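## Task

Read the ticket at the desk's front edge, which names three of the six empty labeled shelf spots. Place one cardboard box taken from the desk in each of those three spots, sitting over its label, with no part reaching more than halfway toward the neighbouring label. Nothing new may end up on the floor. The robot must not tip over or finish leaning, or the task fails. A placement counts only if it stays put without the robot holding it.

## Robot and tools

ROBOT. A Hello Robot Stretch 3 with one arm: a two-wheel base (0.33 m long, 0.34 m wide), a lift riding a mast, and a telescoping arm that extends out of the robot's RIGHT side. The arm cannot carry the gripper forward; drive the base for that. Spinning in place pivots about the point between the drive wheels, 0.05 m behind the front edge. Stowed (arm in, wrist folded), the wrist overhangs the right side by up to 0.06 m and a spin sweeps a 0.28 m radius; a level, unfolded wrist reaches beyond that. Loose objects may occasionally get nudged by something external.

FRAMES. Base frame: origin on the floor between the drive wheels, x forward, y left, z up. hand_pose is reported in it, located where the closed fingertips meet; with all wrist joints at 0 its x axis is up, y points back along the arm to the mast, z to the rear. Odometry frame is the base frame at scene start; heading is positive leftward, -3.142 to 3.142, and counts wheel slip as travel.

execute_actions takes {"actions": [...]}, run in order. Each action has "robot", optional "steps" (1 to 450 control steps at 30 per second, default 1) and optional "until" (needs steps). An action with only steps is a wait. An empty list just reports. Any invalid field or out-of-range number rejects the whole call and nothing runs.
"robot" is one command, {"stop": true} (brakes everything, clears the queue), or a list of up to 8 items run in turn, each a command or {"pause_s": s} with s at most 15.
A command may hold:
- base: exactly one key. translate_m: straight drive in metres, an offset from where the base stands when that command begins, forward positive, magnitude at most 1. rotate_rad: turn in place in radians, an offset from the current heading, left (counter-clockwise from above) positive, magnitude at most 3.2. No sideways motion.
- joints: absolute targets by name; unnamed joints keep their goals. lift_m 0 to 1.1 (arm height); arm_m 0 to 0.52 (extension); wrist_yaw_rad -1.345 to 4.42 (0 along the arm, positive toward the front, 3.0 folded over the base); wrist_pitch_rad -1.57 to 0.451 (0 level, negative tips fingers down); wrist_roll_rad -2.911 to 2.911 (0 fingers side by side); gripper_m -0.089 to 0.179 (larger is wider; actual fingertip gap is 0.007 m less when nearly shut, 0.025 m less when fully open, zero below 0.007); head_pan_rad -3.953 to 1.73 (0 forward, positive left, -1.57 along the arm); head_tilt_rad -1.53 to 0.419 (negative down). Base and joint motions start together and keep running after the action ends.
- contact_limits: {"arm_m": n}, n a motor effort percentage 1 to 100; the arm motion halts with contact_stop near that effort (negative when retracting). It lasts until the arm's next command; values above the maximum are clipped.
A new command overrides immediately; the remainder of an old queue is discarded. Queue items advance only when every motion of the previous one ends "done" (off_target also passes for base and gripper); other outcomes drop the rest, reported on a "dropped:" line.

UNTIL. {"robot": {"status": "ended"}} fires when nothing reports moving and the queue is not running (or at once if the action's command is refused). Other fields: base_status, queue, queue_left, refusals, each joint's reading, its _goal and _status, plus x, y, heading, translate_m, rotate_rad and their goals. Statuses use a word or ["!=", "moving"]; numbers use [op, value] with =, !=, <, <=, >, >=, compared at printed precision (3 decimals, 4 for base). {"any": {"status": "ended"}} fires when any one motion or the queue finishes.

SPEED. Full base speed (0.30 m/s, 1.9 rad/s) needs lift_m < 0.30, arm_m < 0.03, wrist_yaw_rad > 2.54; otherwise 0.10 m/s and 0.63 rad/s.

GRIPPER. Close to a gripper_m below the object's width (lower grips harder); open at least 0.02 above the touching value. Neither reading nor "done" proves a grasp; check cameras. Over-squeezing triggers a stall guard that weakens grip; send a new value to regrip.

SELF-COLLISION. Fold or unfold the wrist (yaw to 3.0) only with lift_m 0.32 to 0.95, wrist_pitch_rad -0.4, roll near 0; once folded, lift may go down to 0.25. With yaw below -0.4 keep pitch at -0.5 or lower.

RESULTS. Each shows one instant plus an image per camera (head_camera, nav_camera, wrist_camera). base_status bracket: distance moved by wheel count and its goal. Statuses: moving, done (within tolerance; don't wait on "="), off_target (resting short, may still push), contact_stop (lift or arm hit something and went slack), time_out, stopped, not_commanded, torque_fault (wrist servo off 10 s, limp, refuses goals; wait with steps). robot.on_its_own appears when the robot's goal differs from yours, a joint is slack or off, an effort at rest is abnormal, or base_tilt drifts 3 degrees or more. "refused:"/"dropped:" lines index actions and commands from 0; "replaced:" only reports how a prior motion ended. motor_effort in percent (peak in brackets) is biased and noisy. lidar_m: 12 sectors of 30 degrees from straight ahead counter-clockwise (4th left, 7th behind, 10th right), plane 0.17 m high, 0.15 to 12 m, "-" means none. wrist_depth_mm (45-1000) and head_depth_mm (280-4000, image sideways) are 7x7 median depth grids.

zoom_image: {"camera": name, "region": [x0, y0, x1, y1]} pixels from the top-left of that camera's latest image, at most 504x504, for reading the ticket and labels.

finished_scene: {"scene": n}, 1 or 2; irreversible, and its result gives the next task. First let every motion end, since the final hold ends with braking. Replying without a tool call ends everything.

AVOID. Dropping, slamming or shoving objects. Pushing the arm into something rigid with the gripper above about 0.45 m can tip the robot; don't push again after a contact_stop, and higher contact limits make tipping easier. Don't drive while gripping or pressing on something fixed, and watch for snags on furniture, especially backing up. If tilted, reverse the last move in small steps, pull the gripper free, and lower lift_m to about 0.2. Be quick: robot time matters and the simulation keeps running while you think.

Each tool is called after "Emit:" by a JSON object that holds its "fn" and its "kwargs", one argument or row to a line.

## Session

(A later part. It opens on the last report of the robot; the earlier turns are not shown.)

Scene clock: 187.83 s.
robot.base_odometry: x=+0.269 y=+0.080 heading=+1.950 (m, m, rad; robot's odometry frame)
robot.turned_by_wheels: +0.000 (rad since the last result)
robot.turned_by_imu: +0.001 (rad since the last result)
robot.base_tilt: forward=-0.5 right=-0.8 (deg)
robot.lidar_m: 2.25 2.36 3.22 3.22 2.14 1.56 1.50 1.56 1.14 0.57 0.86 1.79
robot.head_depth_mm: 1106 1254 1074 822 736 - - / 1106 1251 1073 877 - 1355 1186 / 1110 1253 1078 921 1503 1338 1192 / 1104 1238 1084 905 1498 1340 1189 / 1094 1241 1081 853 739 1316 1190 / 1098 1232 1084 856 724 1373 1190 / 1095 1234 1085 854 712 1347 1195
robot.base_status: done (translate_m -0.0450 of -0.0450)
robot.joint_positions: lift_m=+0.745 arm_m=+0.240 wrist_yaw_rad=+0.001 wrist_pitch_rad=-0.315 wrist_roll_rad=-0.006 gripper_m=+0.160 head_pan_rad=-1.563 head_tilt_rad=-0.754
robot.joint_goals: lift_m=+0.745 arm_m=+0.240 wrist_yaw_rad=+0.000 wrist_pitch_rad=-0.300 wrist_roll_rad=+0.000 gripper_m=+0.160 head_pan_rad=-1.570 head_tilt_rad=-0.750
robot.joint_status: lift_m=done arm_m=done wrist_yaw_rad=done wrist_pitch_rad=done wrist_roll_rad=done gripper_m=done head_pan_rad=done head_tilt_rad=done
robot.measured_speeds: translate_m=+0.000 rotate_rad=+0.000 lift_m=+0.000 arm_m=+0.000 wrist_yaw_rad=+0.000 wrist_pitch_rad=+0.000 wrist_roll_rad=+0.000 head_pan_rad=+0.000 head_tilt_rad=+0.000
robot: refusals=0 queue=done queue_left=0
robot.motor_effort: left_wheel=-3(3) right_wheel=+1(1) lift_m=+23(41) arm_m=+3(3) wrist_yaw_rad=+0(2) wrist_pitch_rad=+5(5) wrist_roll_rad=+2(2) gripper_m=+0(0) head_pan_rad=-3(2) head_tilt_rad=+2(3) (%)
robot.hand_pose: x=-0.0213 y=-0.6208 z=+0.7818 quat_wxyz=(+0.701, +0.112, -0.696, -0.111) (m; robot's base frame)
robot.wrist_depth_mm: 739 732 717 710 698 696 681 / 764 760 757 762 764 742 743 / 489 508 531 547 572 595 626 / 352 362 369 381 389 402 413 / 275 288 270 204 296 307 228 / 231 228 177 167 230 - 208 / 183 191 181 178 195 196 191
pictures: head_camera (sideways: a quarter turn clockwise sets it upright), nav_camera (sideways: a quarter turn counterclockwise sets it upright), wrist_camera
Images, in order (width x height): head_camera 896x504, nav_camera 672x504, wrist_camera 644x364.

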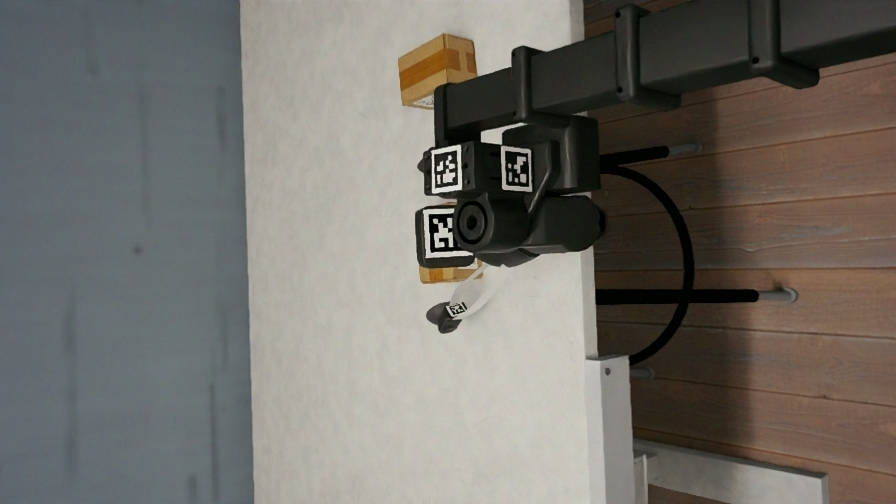

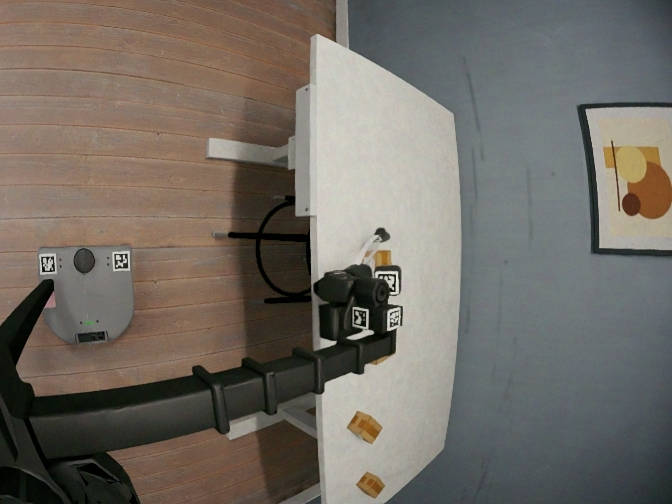

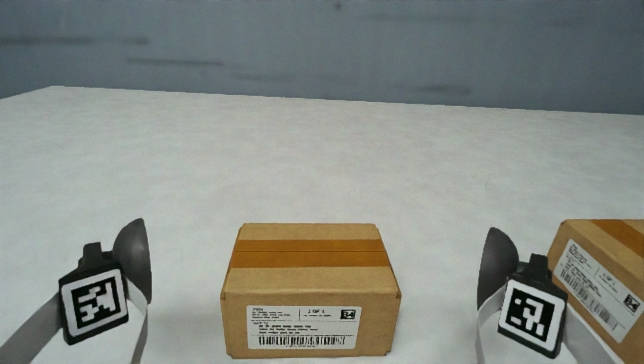

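Emit:
{"fn": "execute_actions", "kwargs": {
  "actions": [
    {"robot":[{"joints":{"arm_m":0.265,"lift_m":0.728}},{"joints":{"gripper_m":0.05}},{"pause_s":0.5},{"joints":{"lift_m":0.80}}],"steps":400,"until":{"robot":{"status":"ended"}}}
  ]
}}

Scene clock: 194.40 s.
robot.base_odometry: x=+0.269 y=+0.080 heading=+1.950 (m, m, rad; robot's odometry frame)
robot.turned_by_wheels: +0.000 (rad since the last result)
robot.turned_by_imu: +0.002 (rad since the last result)
robot.base_tilt: forward=-0.6 right=-0.9 (deg)
robot.lidar_m: 2.26 2.36 3.21 3.22 2.13 1.56 1.50 1.56 1.14 0.57 0.86 1.80
robot.head_depth_mm: 1120 1248 1069 876 - - 1185 / 1110 1246 1121 - 1126 1372 1192 / 1108 1246 1120 - 760 1344 1185 / 1096 1240 1122 800 760 1346 1193 / 1098 1247 1079 852 738 1325 1192 / 1098 1240 1082 850 722 1367 1196 / 1094 1232 1086 859 709 1344 1202
robot.base_status: done (translate_m -0.0450 of -0.0450)
robot.joint_positions: lift_m=+0.800 arm_m=+0.265 wrist_yaw_rad=+0.001 wrist_pitch_rad=-0.323 wrist_roll_rad=-0.006 gripper_m=+0.054 head_pan_rad=-1.563 head_tilt_rad=-0.754
robot.joint_goals: lift_m=+0.800 arm_m=+0.265 wrist_yaw_rad=+0.000 wrist_pitch_rad=-0.300 wrist_roll_rad=+0.000 gripper_m=+0.053 head_pan_rad=-1.570 head_tilt_rad=-0.750
robot.joint_status: lift_m=done arm_m=done wrist_yaw_rad=done wrist_pitch_rad=done wrist_roll_rad=done gripper_m=done head_pan_rad=done head_tilt_rad=done
robot.measured_speeds: translate_m=+0.000 rotate_rad=+0.000 lift_m=+0.000 arm_m=+0.000 wrist_yaw_rad=+0.000 wrist_pitch_rad=+0.000 wrist_roll_rad=+0.000 head_pan_rad=+0.000 head_tilt_rad=+0.000
robot: refusals=0 queue=done queue_left=0
robot.motor_effort: left_wheel=-3(3) right_wheel=+1(1) lift_m=+41(42) arm_m=+3(1) wrist_yaw_rad=-1(1) wrist_pitch_rad=+8(8) wrist_roll_rad=+2(2) gripper_m=-19(94) head_pan_rad=-1(1) head_tilt_rad=+3(3) (%)
robot.hand_pose: x=-0.0213 y=-0.6450 z=+0.8340 quat_wxyz=(+0.700, +0.115, -0.695, -0.114) (m; robot's base frame)
robot.wrist_depth_mm: 703 701 692 693 678 678 665 / 765 748 740 737 729 727 714 / 625 652 676 704 731 761 741 / 448 466 478 491 505 518 529 / 354 363 373 176 387 394 403 / 292 303 140 142 147 319 323 / 248 243 134 136 142 256 216
pictures: head_camera (sideways: a quarter turn clockwise sets it upright), nav_camera (sideways: a quarter turn counterclockwise sets it upright), wrist_camera
Images, in order (width x height): head_camera 896x504, nav_camera 672x504, wrist_camera 644x364.

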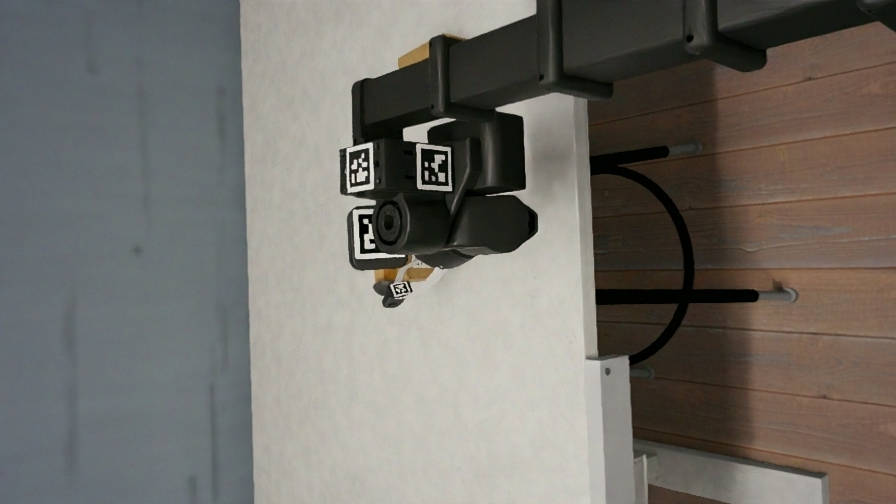

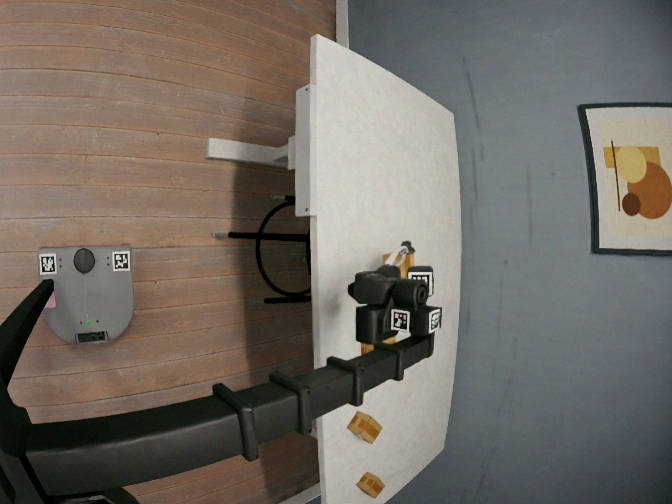

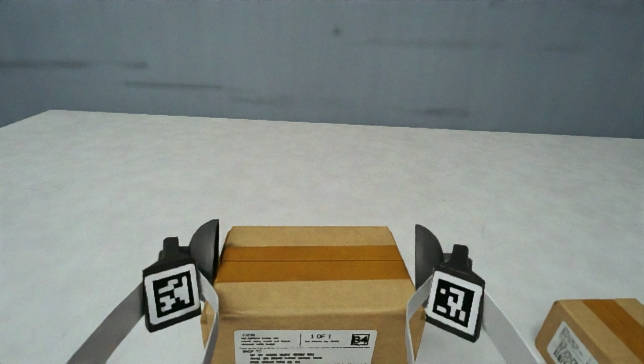

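Emit:
{"fn": "execute_actions", "kwargs": {
  "actions": [
    {"robot":[{"joints":{"arm_m":0.0,"lift_m":0.86}},{"base":{"rotate_rad":1.57},"joints":{"head_pan_rad":0,"head_tilt_rad":-0.4}},{"base":{"translate_m":1.0},"joints":{"lift_m":0.6}},{"base":{"translate_m":1.0}}],"steps":450,"until":{"robot":{"status":"ended"}}},
    {"steps":450,"until":{"robot":{"status":"ended"}}}
  ]
}}

Scene clock: 232.80 s.
robot.base_odometry: x=-1.590 y=-0.658 heading=-2.764 (m, m, rad; robot's odometry frame)
robot.turned_by_wheels: +1.570 (rad since the last result)
robot.turned_by_imu: +1.577 (rad since the last result)
robot.base_tilt: forward=-0.6 right=-0.9 (deg)
robot.lidar_m: 1.21 1.51 1.53 1.49 1.55 2.15 2.84 3.18 2.36 2.22 1.72 1.29
robot.head_depth_mm: 1276 1338 1428 1443 1558 1583 1454 / 1292 1377 1473 1585 1717 1803 1456 / 1279 1370 1469 1586 1721 1787 1461 / 1284 1365 1453 1587 1701 1801 1460 / 1277 1361 1469 1570 1704 1799 1465 / 1273 1366 1418 1400 1522 1634 1483 / 1274 1362 1423 1490 1642 1677 1472
robot.base_status: done (translate_m +1.0000 of +1.0000)
robot.joint_positions: lift_m=+0.600 arm_m=+0.000 wrist_yaw_rad=+0.001 wrist_pitch_rad=-0.324 wrist_roll_rad=-0.006 gripper_m=+0.054 head_pan_rad=-0.007 head_tilt_rad=-0.408
robot.joint_goals: lift_m=+0.600 arm_m=+0.000 wrist_yaw_rad=+0.000 wrist_pitch_rad=-0.300 wrist_roll_rad=+0.000 gripper_m=+0.053 head_pan_rad=+0.000 head_tilt_rad=-0.400
robot.joint_status: lift_m=done arm_m=done wrist_yaw_rad=done wrist_pitch_rad=done wrist_roll_rad=done gripper_m=done head_pan_rad=done head_tilt_rad=done
robot.measured_speeds: translate_m=+0.000 rotate_rad=+0.000 lift_m=+0.000 arm_m=+0.000 wrist_yaw_rad=+0.000 wrist_pitch_rad=+0.000 wrist_roll_rad=+0.000 head_pan_rad=+0.000 head_tilt_rad=+0.000
robot: refusals=0 queue=done queue_left=0
robot.motor_effort: left_wheel=-3(7) right_wheel=+2(5) lift_m=+23(42) arm_m=-3(3) wrist_yaw_rad=-1(1) wrist_pitch_rad=+8(8) wrist_roll_rad=+3(2) gripper_m=-20(20) head_pan_rad=+2(29) head_tilt_rad=+4(30) (%)
robot.hand_pose: x=-0.0214 y=-0.3805 z=+0.6345 quat_wxyz=(+0.700, +0.115, -0.695, -0.114) (m; robot's base frame)
robot.wrist_depth_mm: - - - - - - - / - - - - - - - / - - - - - - - / - - - - - - - / - - - 176 - - - / 983 - 140 142 147 - - / 833 828 134 136 142 872 904
pictures: head_camera (sideways: a quarter turn clockwise sets it upright), nav_camera (sideways: a quarter turn counterclockwise sets it upright), wrist_camera
Images, in order (width x height): head_camera 896x504, nav_camera 672x504, wrist_camera 644x364.

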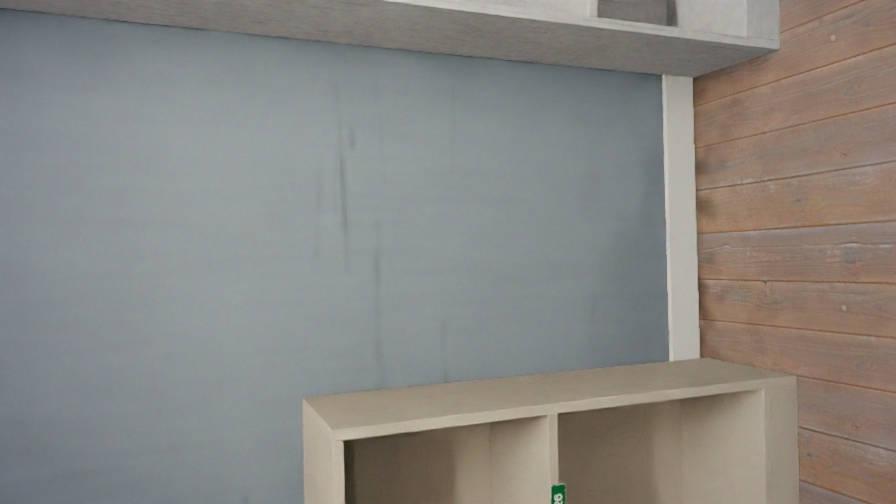

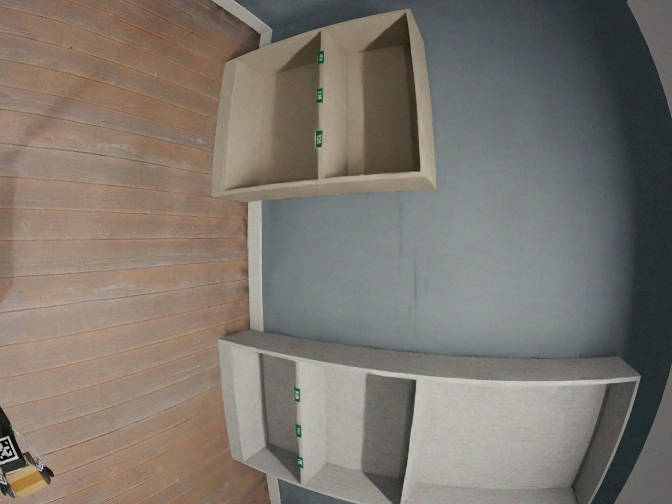

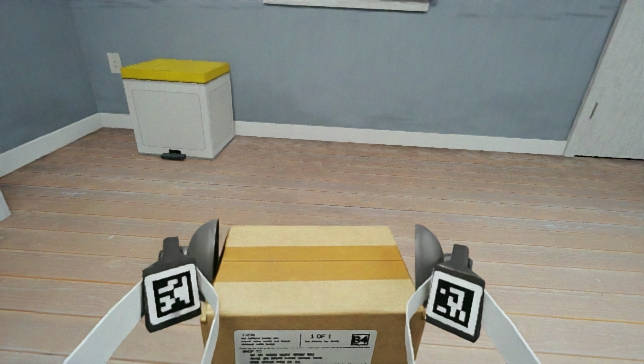

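Emit:
{"fn": "execute_actions", "kwargs": {
  "actions": [
    {"robot":{"joints":{"head_pan_rad":0.3,"head_tilt_rad":-0.65}},"steps":100,"until":{"robot":{"status":"ended"}}}
  ]
}}

Emit:
{"fn": "zoom_image", "kwargs": {
  "camera": "head_camera",
  "region": [250,50,650,450]
}}

Emit:
{"fn": "execute_actions", "kwargs": {
  "actions": [
    {"robot":{"joints":{"head_pan_rad":-0.5}},"steps":100,"until":{"robot":{"status":"ended"}}}
  ]
}}

Emit:
{"fn": "zoom_image", "kwargs": {
  "camera": "head_camera",
  "region": [250,50,650,450]
}}

Scene clock: 236.03 s.
robot.base_odometry: x=-1.590 y=-0.658 heading=-2.764 (m, m, rad; robot's odometry frame)
robot.turned_by_wheels: +0.000 (rad since the last result)
robot.turned_by_imu: +0.001 (rad since the last result)
robot.base_tilt: forward=-0.5 right=-0.8 (deg)
robot.lidar_m: 1.21 1.51 1.53 1.49 1.55 2.15 2.84 3.20 2.36 2.22 1.72 1.29
robot.head_depth_mm: 1230 1361 1507 1700 1773 1463 1253 / 1266 1391 1550 1742 1773 1465 1257 / 1291 1384 1555 1772 1786 1453 1247 / 1318 1411 1514 1796 1695 1465 1244 / 1356 1475 1565 1882 1736 1485 1258 / 1380 1516 1625 1936 1789 1477 1264 / 1435 1575 1682 1937 1793 1475 1257
robot.base_status: done (translate_m +1.0000 of +1.0000)
robot.joint_positions: lift_m=+0.600 arm_m=+0.000 wrist_yaw_rad=+0.001 wrist_pitch_rad=-0.324 wrist_roll_rad=-0.006 gripper_m=+0.054 head_pan_rad=+0.293 head_tilt_rad=-0.641
robot.joint_goals: lift_m=+0.600 arm_m=+0.000 wrist_yaw_rad=+0.000 wrist_pitch_rad=-0.300 wrist_roll_rad=+0.000 gripper_m=+0.053 head_pan_rad=+0.300 head_tilt_rad=-0.650
robot.joint_status: lift_m=done arm_m=done wrist_yaw_rad=done wrist_pitch_rad=done wrist_roll_rad=done gripper_m=done head_pan_rad=done head_tilt_rad=done
robot.measured_speeds: translate_m=+0.000 rotate_rad=+0.000 lift_m=+0.000 arm_m=+0.000 wrist_yaw_rad=+0.000 wrist_pitch_rad=+0.000 wrist_roll_rad=+0.000 head_pan_rad=+0.000 head_tilt_rad=+0.000
robot: refusals=0 queue=done queue_left=0
robot.motor_effort: left_wheel=-3(3) right_wheel=+1(1) lift_m=+23(23) arm_m=-3(3) wrist_yaw_rad=+0(1) wrist_pitch_rad=+8(8) wrist_roll_rad=+2(2) gripper_m=-19(20) head_pan_rad=+3(15) head_tilt_rad=-4(26) (%)
robot.hand_pose: x=-0.0214 y=-0.3805 z=+0.6345 quat_wxyz=(+0.700, +0.115, -0.695, -0.114) (m; robot's base frame)
robot.wrist_depth_mm: - - - - - - - / - - - - - - - / - - - - - - - / - - - - - - - / - - - 175 - - - / 969 - 140 142 147 - - / 835 812 134 136 142 874 909
pictures: head_camera (sideways: a quarter turn clockwise sets it upright), nav_camera (sideways: a quarter turn counterclockwise sets it upright), wrist_camera
Images, in order (width x height): head_camera 896x504, nav_camera 672x504, wrist_camera 644x364.

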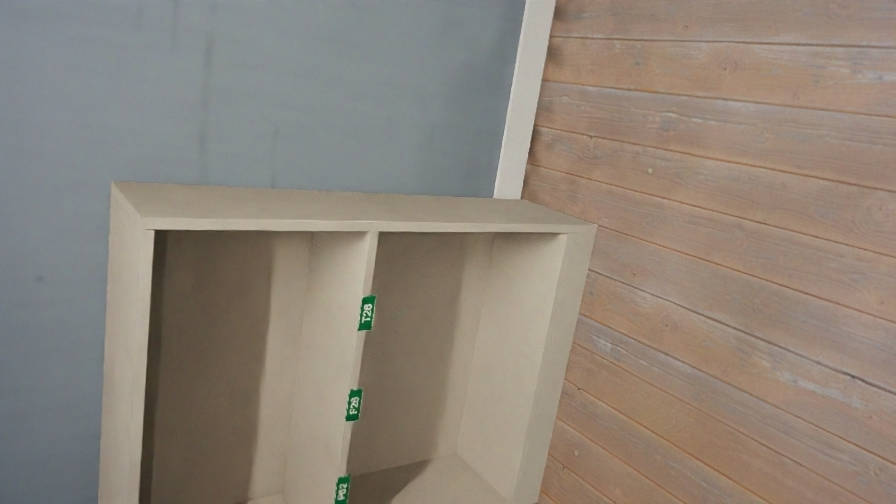

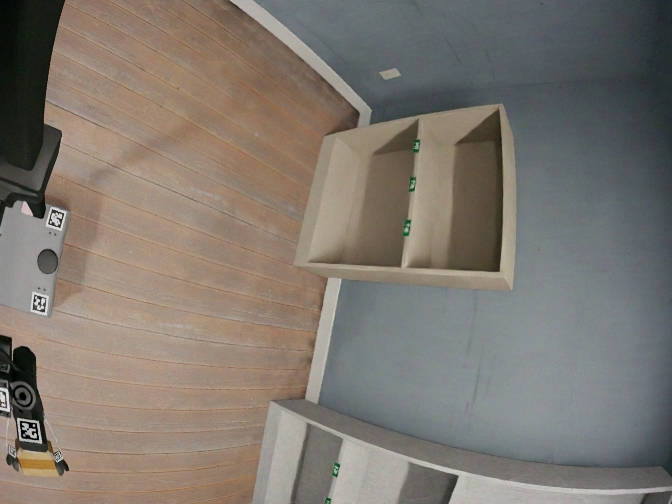

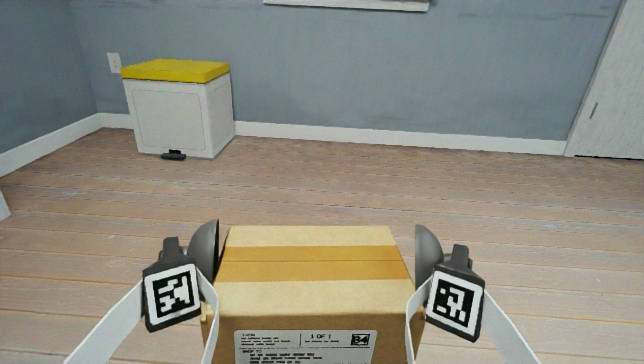

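Region (250, 50, 650, 450) of head_camera's 896x504 image, scaled by 1.260, with more detail than that image has.

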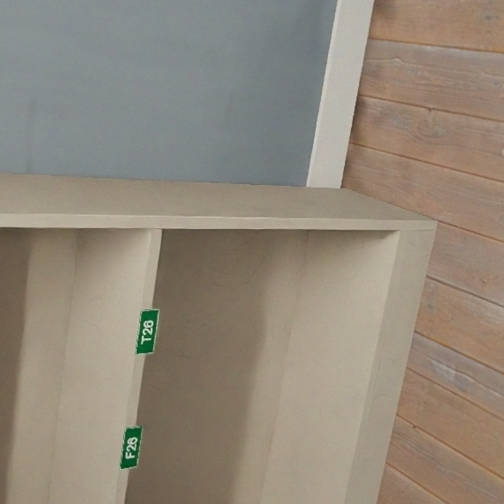

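Scene clock: 237.03 s.
robot.base_odometry: x=-1.590 y=-0.658 heading=-2.764 (m, m, rad; robot's odometry frame)
robot.turned_by_wheels: +0.000 (rad since the last result)
robot.turned_by_imu: +0.000 (rad since the last result)
robot.base_tilt: forward=-0.5 right=-0.8 (deg)
robot.lidar_m: 1.22 1.52 1.54 1.49 1.55 2.15 2.84 3.18 2.36 2.22 1.72 1.29
robot.head_depth_mm: 1464 1623 2165 2192 1777 1461 1246 / 1562 1748 1839 2028 1767 1469 1253 / 1461 1668 1796 1993 1783 1463 1253 / 1406 1603 1706 1941 1781 1478 1251 / 1336 1471 1602 1717 1732 1474 1261 / 1217 1405 1607 1801 1791 1478 1261 / 1286 1397 1536 1687 1784 1477 1256
robot.base_status: done (translate_m +1.0000 of +1.0000)
robot.joint_positions: lift_m=+0.600 arm_m=+0.000 wrist_yaw_rad=+0.001 wrist_pitch_rad=-0.324 wrist_roll_rad=-0.006 gripper_m=+0.054 head_pan_rad=-0.493 head_tilt_rad=-0.642
robot.joint_goals: lift_m=+0.600 arm_m=+0.000 wrist_yaw_rad=+0.000 wrist_pitch_rad=-0.300 wrist_roll_rad=+0.000 gripper_m=+0.053 head_pan_rad=-0.500 head_tilt_rad=-0.650
robot.joint_status: lift_m=done arm_m=done wrist_yaw_rad=done wrist_pitch_rad=done wrist_roll_rad=done gripper_m=done head_pan_rad=done head_tilt_rad=done
robot.measured_speeds: translate_m=+0.000 rotate_rad=+0.000 lift_m=+0.000 arm_m=+0.000 wrist_yaw_rad=+0.000 wrist_pitch_rad=+0.000 wrist_roll_rad=+0.000 head_pan_rad=+0.000 head_tilt_rad=+0.000
robot: refusals=0 queue=done queue_left=0
robot.motor_effort: left_wheel=-3(3) right_wheel=+1(1) lift_m=+23(23) arm_m=-4(4) wrist_yaw_rad=-1(1) wrist_pitch_rad=+8(8) wrist_roll_rad=+3(2) gripper_m=-20(20) head_pan_rad=-3(29) head_tilt_rad=-4(5) (%)
robot.hand_pose: x=-0.0214 y=-0.3805 z=+0.6345 quat_wxyz=(+0.700, +0.115, -0.695, -0.114) (m; robot's base frame)
robot.wrist_depth_mm: - - - - - - - / - - - - - - - / - - - - - - - / - - - - - - - / - - - 176 - - - / 985 - 140 142 147 - - / 836 820 134 136 142 884 914
pictures: head_camera (sideways: a quarter turn clockwise sets it upright), nav_camera (sideways: a quarter turn counterclockwise sets it upright), wrist_camera
Images, in order (width x height): head_camera 896x504, nav_camera 672x504, wrist_camera 644x364.

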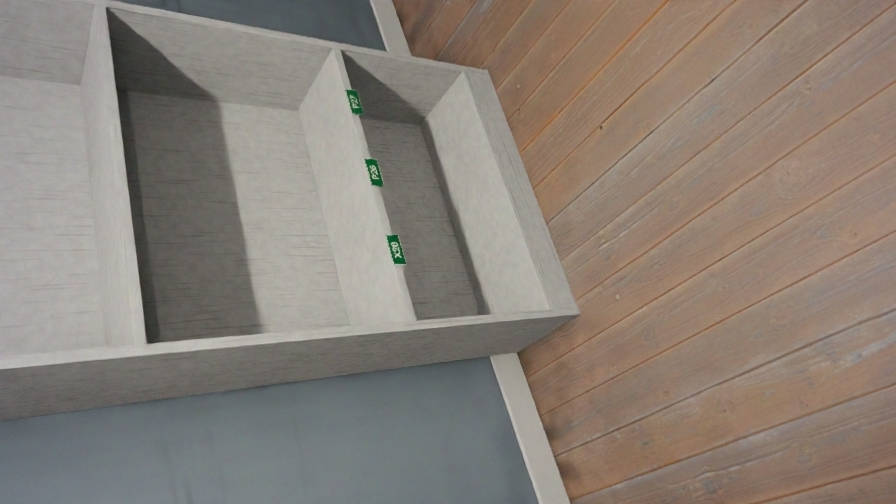

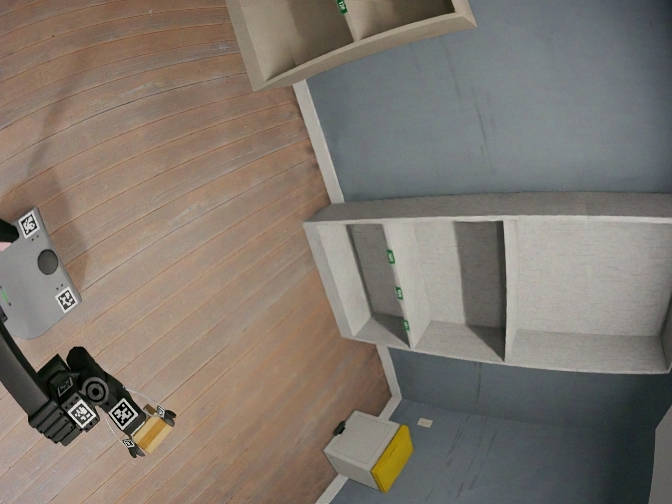

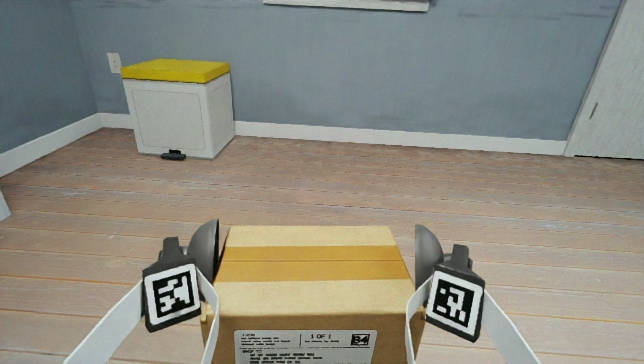

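Region (250, 50, 650, 450) of head_camera's 896x504 image, scaled by 1.260, with more detail than that image has.

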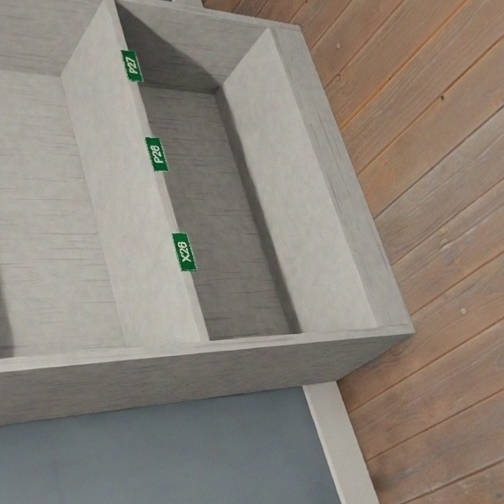

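Emit:
{"fn": "execute_actions", "kwargs": {
  "actions": [
    {"robot":[{"base":{"translate_m":0.6}},{"base":{"rotate_rad":1.57},"joints":{"head_pan_rad":-1.57,"head_tilt_rad":-0.9}},{"base":{"translate_m":-0.4}}],"steps":450,"until":{"robot":{"status":"ended"}}}
  ]
}}

Scene clock: 257.30 s.
robot.base_odometry: x=-2.292 y=-0.513 heading=-1.194 (m, m, rad; robot's odometry frame)
robot.turned_by_wheels: +1.570 (rad since the last result)
robot.turned_by_imu: +1.556 (rad since the last result)
robot.base_tilt: forward=-0.4 right=-1.0 (deg)
robot.lidar_m: 1.87 1.95 2.71 3.22 2.65 1.97 1.48 1.04 0.88 0.60 0.93 0.88
robot.head_depth_mm: 580 879 1032 1015 1349 1287 1159 / 535 878 1034 1010 1345 1289 - / 764 817 999 1007 1291 1309 - / 788 912 1074 1317 1464 1281 1142 / 789 909 1079 1324 1453 1282 1149 / 788 909 1074 1317 1472 1290 1149 / 791 909 1080 1309 1469 1277 1144
robot.base_status: moving (translate_m -0.3939 of -0.4000)
robot.joint_positions: lift_m=+0.600 arm_m=+0.000 wrist_yaw_rad=+0.001 wrist_pitch_rad=-0.324 wrist_roll_rad=-0.006 gripper_m=+0.054 head_pan_rad=-1.563 head_tilt_rad=-0.889
robot.joint_goals: lift_m=+0.600 arm_m=+0.000 wrist_yaw_rad=+0.000 wrist_pitch_rad=-0.300 wrist_roll_rad=+0.000 gripper_m=+0.053 head_pan_rad=-1.570 head_tilt_rad=-0.900
robot.joint_status: lift_m=done arm_m=done wrist_yaw_rad=done wrist_pitch_rad=done wrist_roll_rad=done gripper_m=done head_pan_rad=done head_tilt_rad=done
robot.measured_speeds: translate_m=-0.045 rotate_rad=+0.000 lift_m=+0.000 arm_m=+0.000 wrist_yaw_rad=+0.000 wrist_pitch_rad=+0.000 wrist_roll_rad=+0.000 head_pan_rad=+0.000 head_tilt_rad=+0.000
robot: refusals=0 queue=running queue_left=0
robot.motor_effort: left_wheel=-3(7) right_wheel=+2(6) lift_m=+23(23) arm_m=-3(4) wrist_yaw_rad=-1(0) wrist_pitch_rad=+8(8) wrist_roll_rad=+3(2) gripper_m=-20(19) head_pan_rad=-2(32) head_tilt_rad=-6(27) (%)
robot.hand_pose: x=-0.0214 y=-0.3805 z=+0.6345 quat_wxyz=(+0.700, +0.115, -0.695, -0.114) (m; robot's base frame)
robot.wrist_depth_mm: 603 600 584 575 512 530 522 / 648 634 629 616 561 567 561 / 699 683 680 667 601 598 598 / 749 742 738 722 495 528 544 / 808 810 756 176 413 412 411 / 848 890 140 142 147 762 759 / 799 819 135 136 142 770 793
pictures: head_camera (sideways: a quarter turn clockwise sets it upright), nav_camera (sideways: a quarter turn counterclockwise sets it upright), wrist_camera
Images, in order (width x height): head_camera 896x504, nav_camera 672x504, wrist_camera 644x364.

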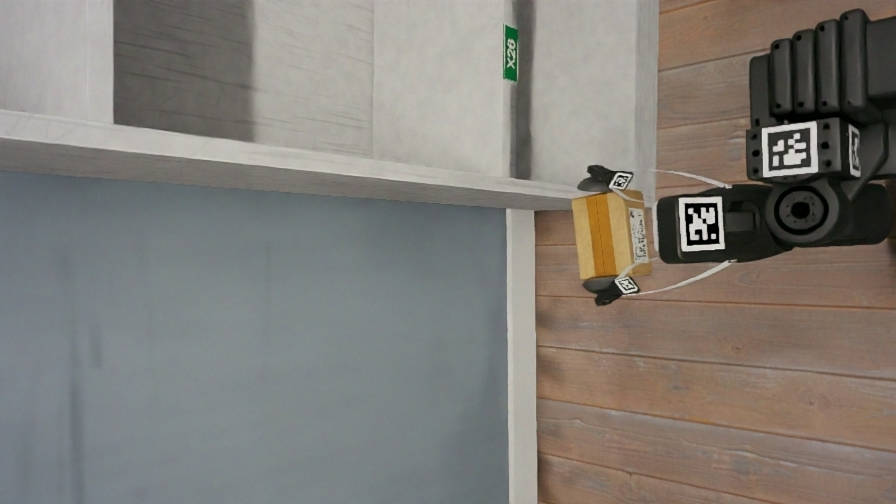

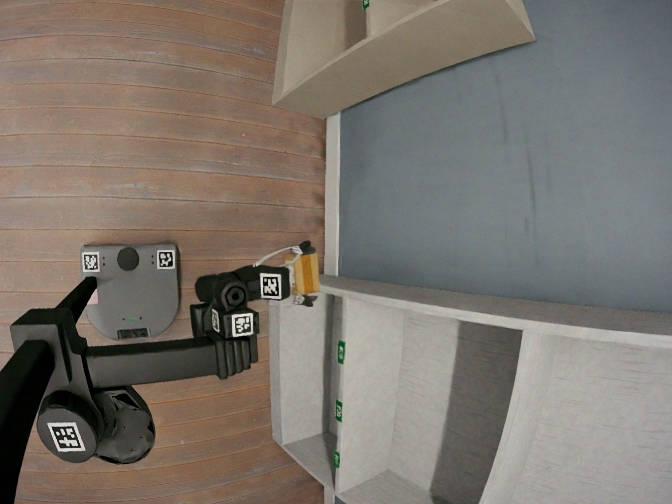

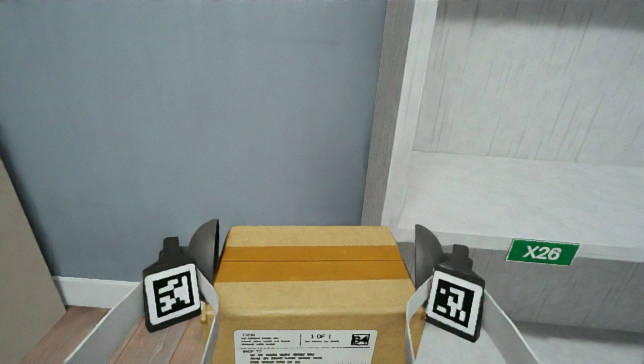

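Emit:
{"fn": "execute_actions", "kwargs": {
  "actions": [
    {"robot":{"base":{"translate_m":-0.27},"joints":{"lift_m":0.5}},"steps":450,"until":{"robot":{"status":"ended"}}}
  ]
}}

Scene clock: 263.33 s.
robot.base_odometry: x=-2.394 y=-0.257 heading=-1.194 (m, m, rad; robot's odometry frame)
robot.turned_by_wheels: +0.000 (rad since the last result)
robot.turned_by_imu: -0.001 (rad since the last result)
robot.base_tilt: forward=-0.3 right=-1.0 (deg)
robot.lidar_m: 2.15 2.24 3.12 3.50 2.27 1.68 1.20 0.81 0.84 0.65 0.61 1.10
robot.head_depth_mm: 553 863 1021 1013 1358 1269 1140 / 554 863 1023 1008 1313 1283 - / 555 869 1024 1006 1345 1269 - / 555 869 1026 1010 1329 1231 1141 / 558 869 1026 1009 1321 1282 1150 / 557 818 821 966 1440 1290 1154 / 535 638 1066 1315 1463 1281 1145
robot.base_status: done (translate_m -0.2700 of -0.2700)
robot.joint_positions: lift_m=+0.500 arm_m=+0.000 wrist_yaw_rad=+0.001 wrist_pitch_rad=-0.325 wrist_roll_rad=-0.006 gripper_m=+0.054 head_pan_rad=-1.563 head_tilt_rad=-0.889
robot.joint_goals: lift_m=+0.500 arm_m=+0.000 wrist_yaw_rad=+0.000 wrist_pitch_rad=-0.300 wrist_roll_rad=+0.000 gripper_m=+0.053 head_pan_rad=-1.570 head_tilt_rad=-0.900
robot.joint_status: lift_m=done arm_m=done wrist_yaw_rad=done wrist_pitch_rad=done wrist_roll_rad=done gripper_m=done head_pan_rad=done head_tilt_rad=done
robot.measured_speeds: translate_m=+0.000 rotate_rad=+0.000 lift_m=+0.000 arm_m=+0.000 wrist_yaw_rad=+0.000 wrist_pitch_rad=+0.000 wrist_roll_rad=+0.000 head_pan_rad=+0.000 head_tilt_rad=+0.000
robot: refusals=0 queue=done queue_left=0
robot.motor_effort: left_wheel=-2(8) right_wheel=+1(2) lift_m=+23(23) arm_m=-4(4) wrist_yaw_rad=+0(1) wrist_pitch_rad=+8(8) wrist_roll_rad=+2(2) gripper_m=-19(19) head_pan_rad=-2(3) head_tilt_rad=-6(6) (%)
robot.hand_pose: x=-0.0214 y=-0.3805 z=+0.5345 quat_wxyz=(+0.700, +0.115, -0.695, -0.114) (m; robot's base frame)
robot.wrist_depth_mm: 596 349 533 539 529 522 517 / 647 381 537 570 565 556 549 / 695 386 387 400 420 437 453 / 747 717 638 675 657 348 351 / 816 791 476 176 701 686 663 / 830 844 140 142 147 739 718 / 721 704 134 136 142 639 645
pictures: head_camera (sideways: a quarter turn clockwise sets it upright), nav_camera (sideways: a quarter turn counterclockwise sets it upright), wrist_camera
Images, in order (width x height): head_camera 896x504, nav_camera 672x504, wrist_camera 644x364.

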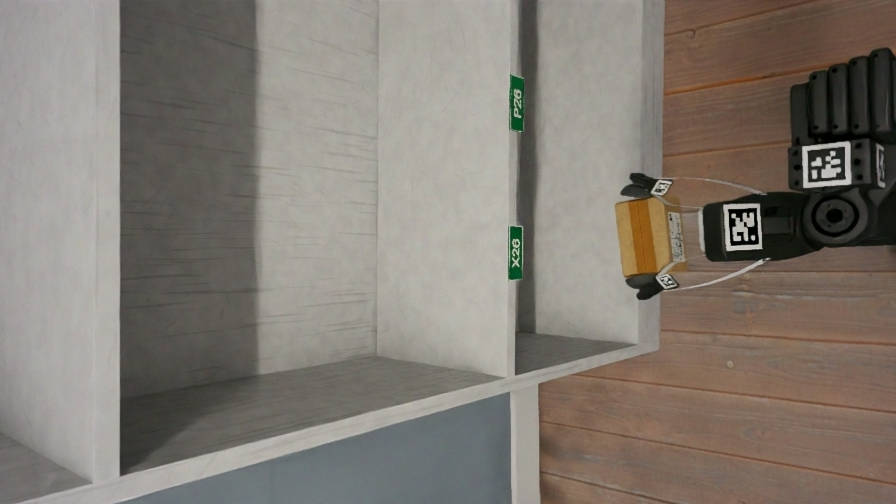

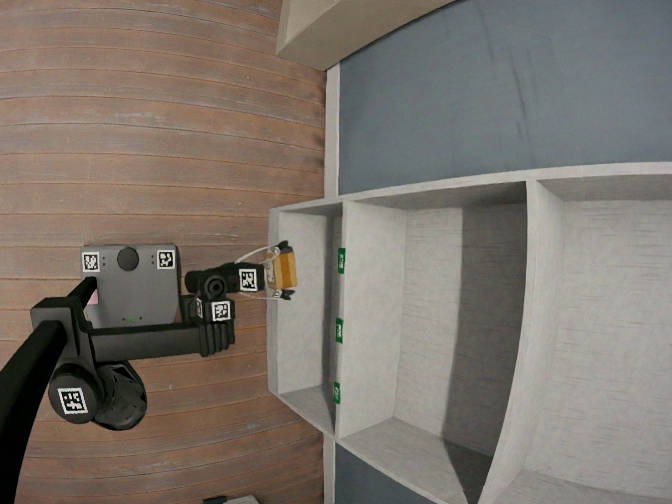

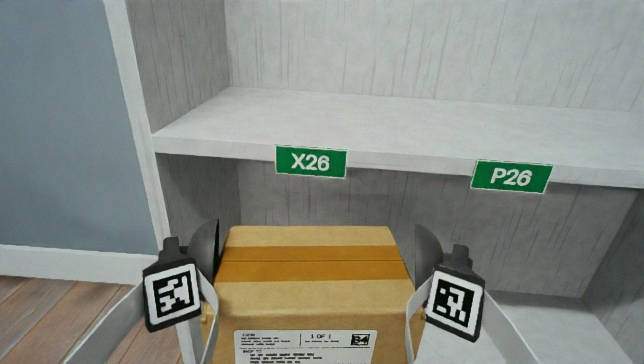

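Emit:
{"fn": "execute_actions", "kwargs": {
  "actions": [
    {"robot":[{"joints":{"lift_m":0.575}},{"joints":{"arm_m":0.2}}],"steps":450,"until":{"robot":{"status":"ended"}}}
  ]
}}

Scene clock: 272.37 s.
robot.base_odometry: x=-2.394 y=-0.257 heading=-1.194 (m, m, rad; robot's odometry frame)
robot.turned_by_wheels: +0.000 (rad since the last result)
robot.turned_by_imu: +0.002 (rad since the last result)
robot.base_tilt: forward=-0.4 right=-0.8 (deg)
robot.lidar_m: 2.15 2.24 3.12 3.47 2.28 1.68 1.20 0.82 0.85 0.65 0.61 1.10
robot.head_depth_mm: 554 865 1018 1008 1346 1289 1165 / 554 864 1020 1007 1349 - - / 555 864 1019 1012 - 1282 1144 / 556 868 1026 1033 1325 1281 1147 / 557 869 1027 1010 1321 1290 1154 / 558 817 823 966 1442 1286 1154 / 536 639 1069 1301 1477 1290 1151
robot.base_status: done (translate_m -0.2700 of -0.2700)
robot.joint_positions: lift_m=+0.575 arm_m=+0.200 wrist_yaw_rad=+0.001 wrist_pitch_rad=-0.325 wrist_roll_rad=-0.006 gripper_m=+0.054 head_pan_rad=-1.563 head_tilt_rad=-0.889
robot.joint_goals: lift_m=+0.575 arm_m=+0.200 wrist_yaw_rad=+0.000 wrist_pitch_rad=-0.300 wrist_roll_rad=+0.000 gripper_m=+0.053 head_pan_rad=-1.570 head_tilt_rad=-0.900
robot.joint_status: lift_m=done arm_m=done wrist_yaw_rad=done wrist_pitch_rad=done wrist_roll_rad=done gripper_m=done head_pan_rad=done head_tilt_rad=done
robot.measured_speeds: translate_m=+0.000 rotate_rad=+0.000 lift_m=+0.000 arm_m=+0.000 wrist_yaw_rad=+0.000 wrist_pitch_rad=+0.000 wrist_roll_rad=+0.000 head_pan_rad=+0.000 head_tilt_rad=+0.000
robot: refusals=0 queue=done queue_left=0
robot.motor_effort: left_wheel=-3(2) right_wheel=+1(1) lift_m=+41(42) arm_m=+3(2) wrist_yaw_rad=-1(0) wrist_pitch_rad=+8(8) wrist_roll_rad=+2(3) gripper_m=-19(20) head_pan_rad=-2(3) head_tilt_rad=-6(6) (%)
robot.hand_pose: x=-0.0214 y=-0.5798 z=+0.6088 quat_wxyz=(+0.700, +0.115, -0.695, -0.114) (m; robot's base frame)
robot.wrist_depth_mm: 227 312 365 359 353 345 338 / 229 317 391 383 376 369 361 / 232 323 422 411 398 394 383 / 237 330 429 433 427 419 418 / 240 313 337 176 351 353 363 / 244 277 140 142 147 289 292 / 223 221 134 136 142 236 243
pictures: head_camera (sideways: a quarter turn clockwise sets it upright), nav_camera (sideways: a quarter turn counterclockwise sets it upright), wrist_camera
Images, in order (width x height): head_camera 896x504, nav_camera 672x504, wrist_camera 644x364.

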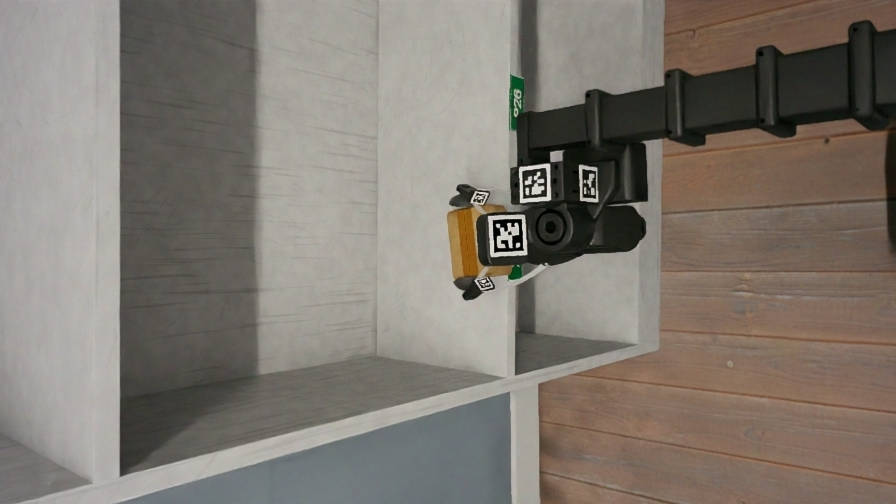

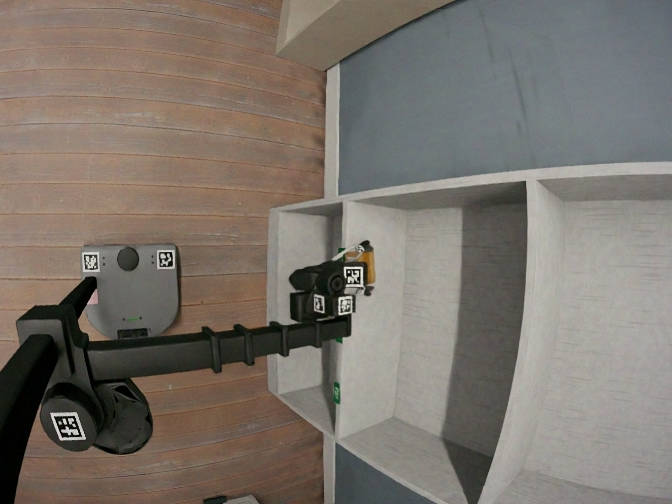

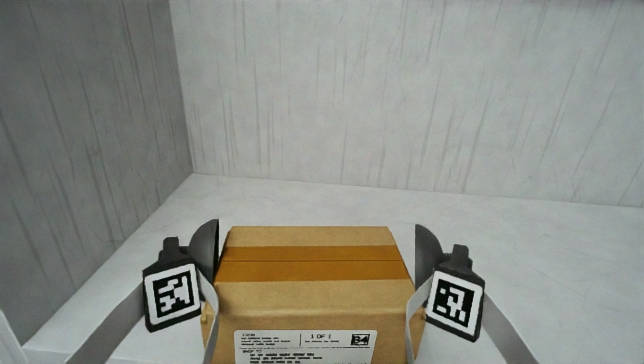

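Emit:
{"fn": "execute_actions", "kwargs": {
  "actions": [
    {"robot":[{"joints":{"arm_m":0.28}},{"joints":{"lift_m":0.545}}],"steps":450,"until":{"robot":{"status":"ended"}}}
  ]
}}

Scene clock: 276.57 s.
robot.base_odometry: x=-2.394 y=-0.257 heading=-1.194 (m, m, rad; robot's odometry frame)
robot.turned_by_wheels: +0.000 (rad since the last result)
robot.turned_by_imu: +0.001 (rad since the last result)
robot.base_tilt: forward=-0.5 right=-0.8 (deg)
robot.lidar_m: 2.15 2.24 3.12 3.49 2.27 1.69 1.20 0.81 0.85 0.65 0.61 1.10
robot.head_depth_mm: 553 862 1019 1007 1346 1278 1149 / 555 861 1020 1010 1314 - - / 556 864 1025 1058 1297 1280 1142 / 556 867 1023 1056 1334 1289 1149 / 556 867 1029 1013 1317 1289 1151 / 559 814 824 965 1432 1283 1139 / 534 636 1061 1312 1459 1290 1148
robot.base_status: done (translate_m -0.2700 of -0.2700)
robot.joint_positions: lift_m=+0.545 arm_m=+0.280 wrist_yaw_rad=+0.001 wrist_pitch_rad=-0.325 wrist_roll_rad=-0.006 gripper_m=+0.054 head_pan_rad=-1.563 head_tilt_rad=-0.889
robot.joint_goals: lift_m=+0.545 arm_m=+0.280 wrist_yaw_rad=+0.000 wrist_pitch_rad=-0.300 wrist_roll_rad=+0.000 gripper_m=+0.053 head_pan_rad=-1.570 head_tilt_rad=-0.900
robot.joint_status: lift_m=done arm_m=done wrist_yaw_rad=done wrist_pitch_rad=done wrist_roll_rad=done gripper_m=done head_pan_rad=done head_tilt_rad=done
robot.measured_speeds: translate_m=+0.000 rotate_rad=+0.000 lift_m=+0.000 arm_m=+0.000 wrist_yaw_rad=+0.000 wrist_pitch_rad=+0.000 wrist_roll_rad=+0.000 head_pan_rad=+0.000 head_tilt_rad=+0.000
robot: refusals=0 queue=done queue_left=0
robot.motor_effort: left_wheel=-2(2) right_wheel=+1(1) lift_m=+23(41) arm_m=+2(1) wrist_yaw_rad=-1(1) wrist_pitch_rad=+8(8) wrist_roll_rad=+2(2) gripper_m=-19(19) head_pan_rad=-2(3) head_tilt_rad=-5(6) (%)
robot.hand_pose: x=-0.0214 y=-0.6598 z=+0.5795 quat_wxyz=(+0.700, +0.115, -0.695, -0.114) (m; robot's base frame)
robot.wrist_depth_mm: 223 290 292 286 281 273 271 / 225 306 315 305 299 291 287 / 228 318 336 328 320 313 308 / 232 323 351 349 345 339 331 / 235 278 289 175 299 304 307 / 218 235 140 142 147 246 249 / 192 188 134 136 143 202 208
pictures: head_camera (sideways: a quarter turn clockwise sets it upright), nav_camera (sideways: a quarter turn counterclockwise sets it upright), wrist_camera
Images, in order (width x height): head_camera 896x504, nav_camera 672x504, wrist_camera 644x364.

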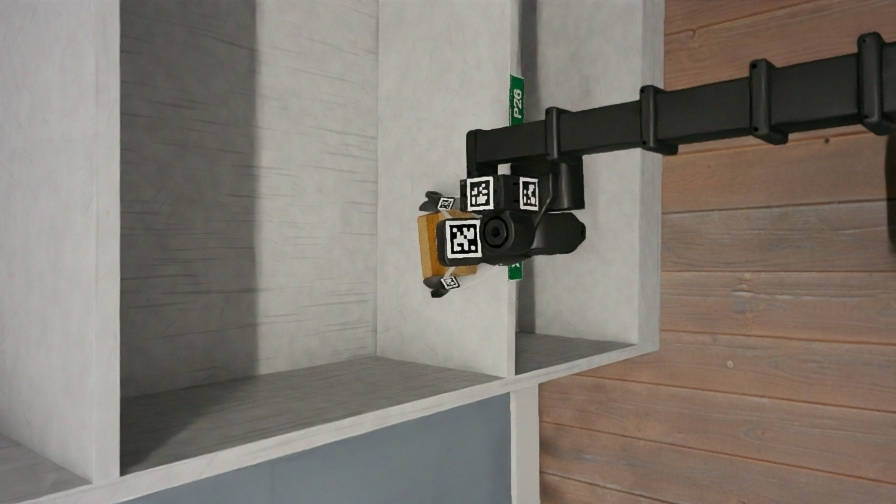

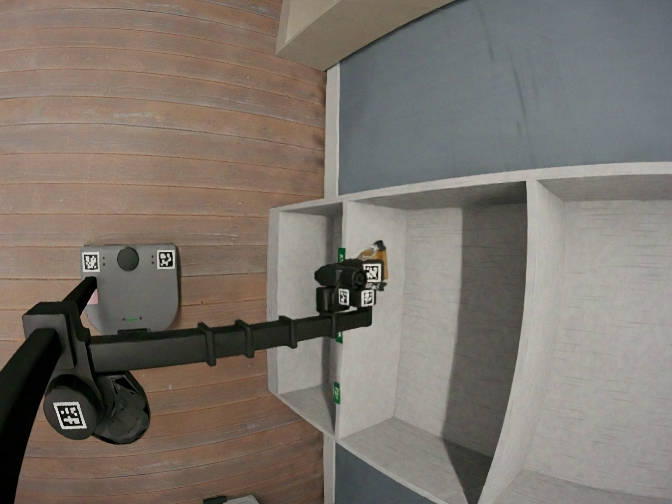

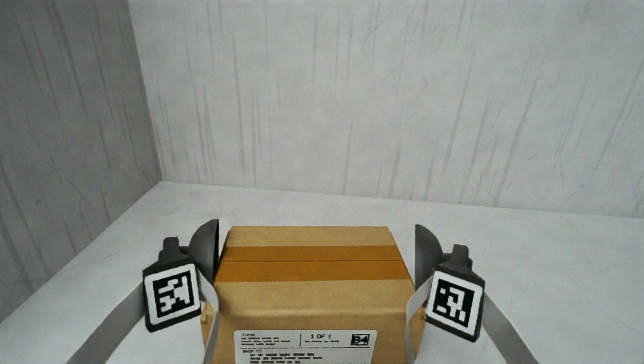

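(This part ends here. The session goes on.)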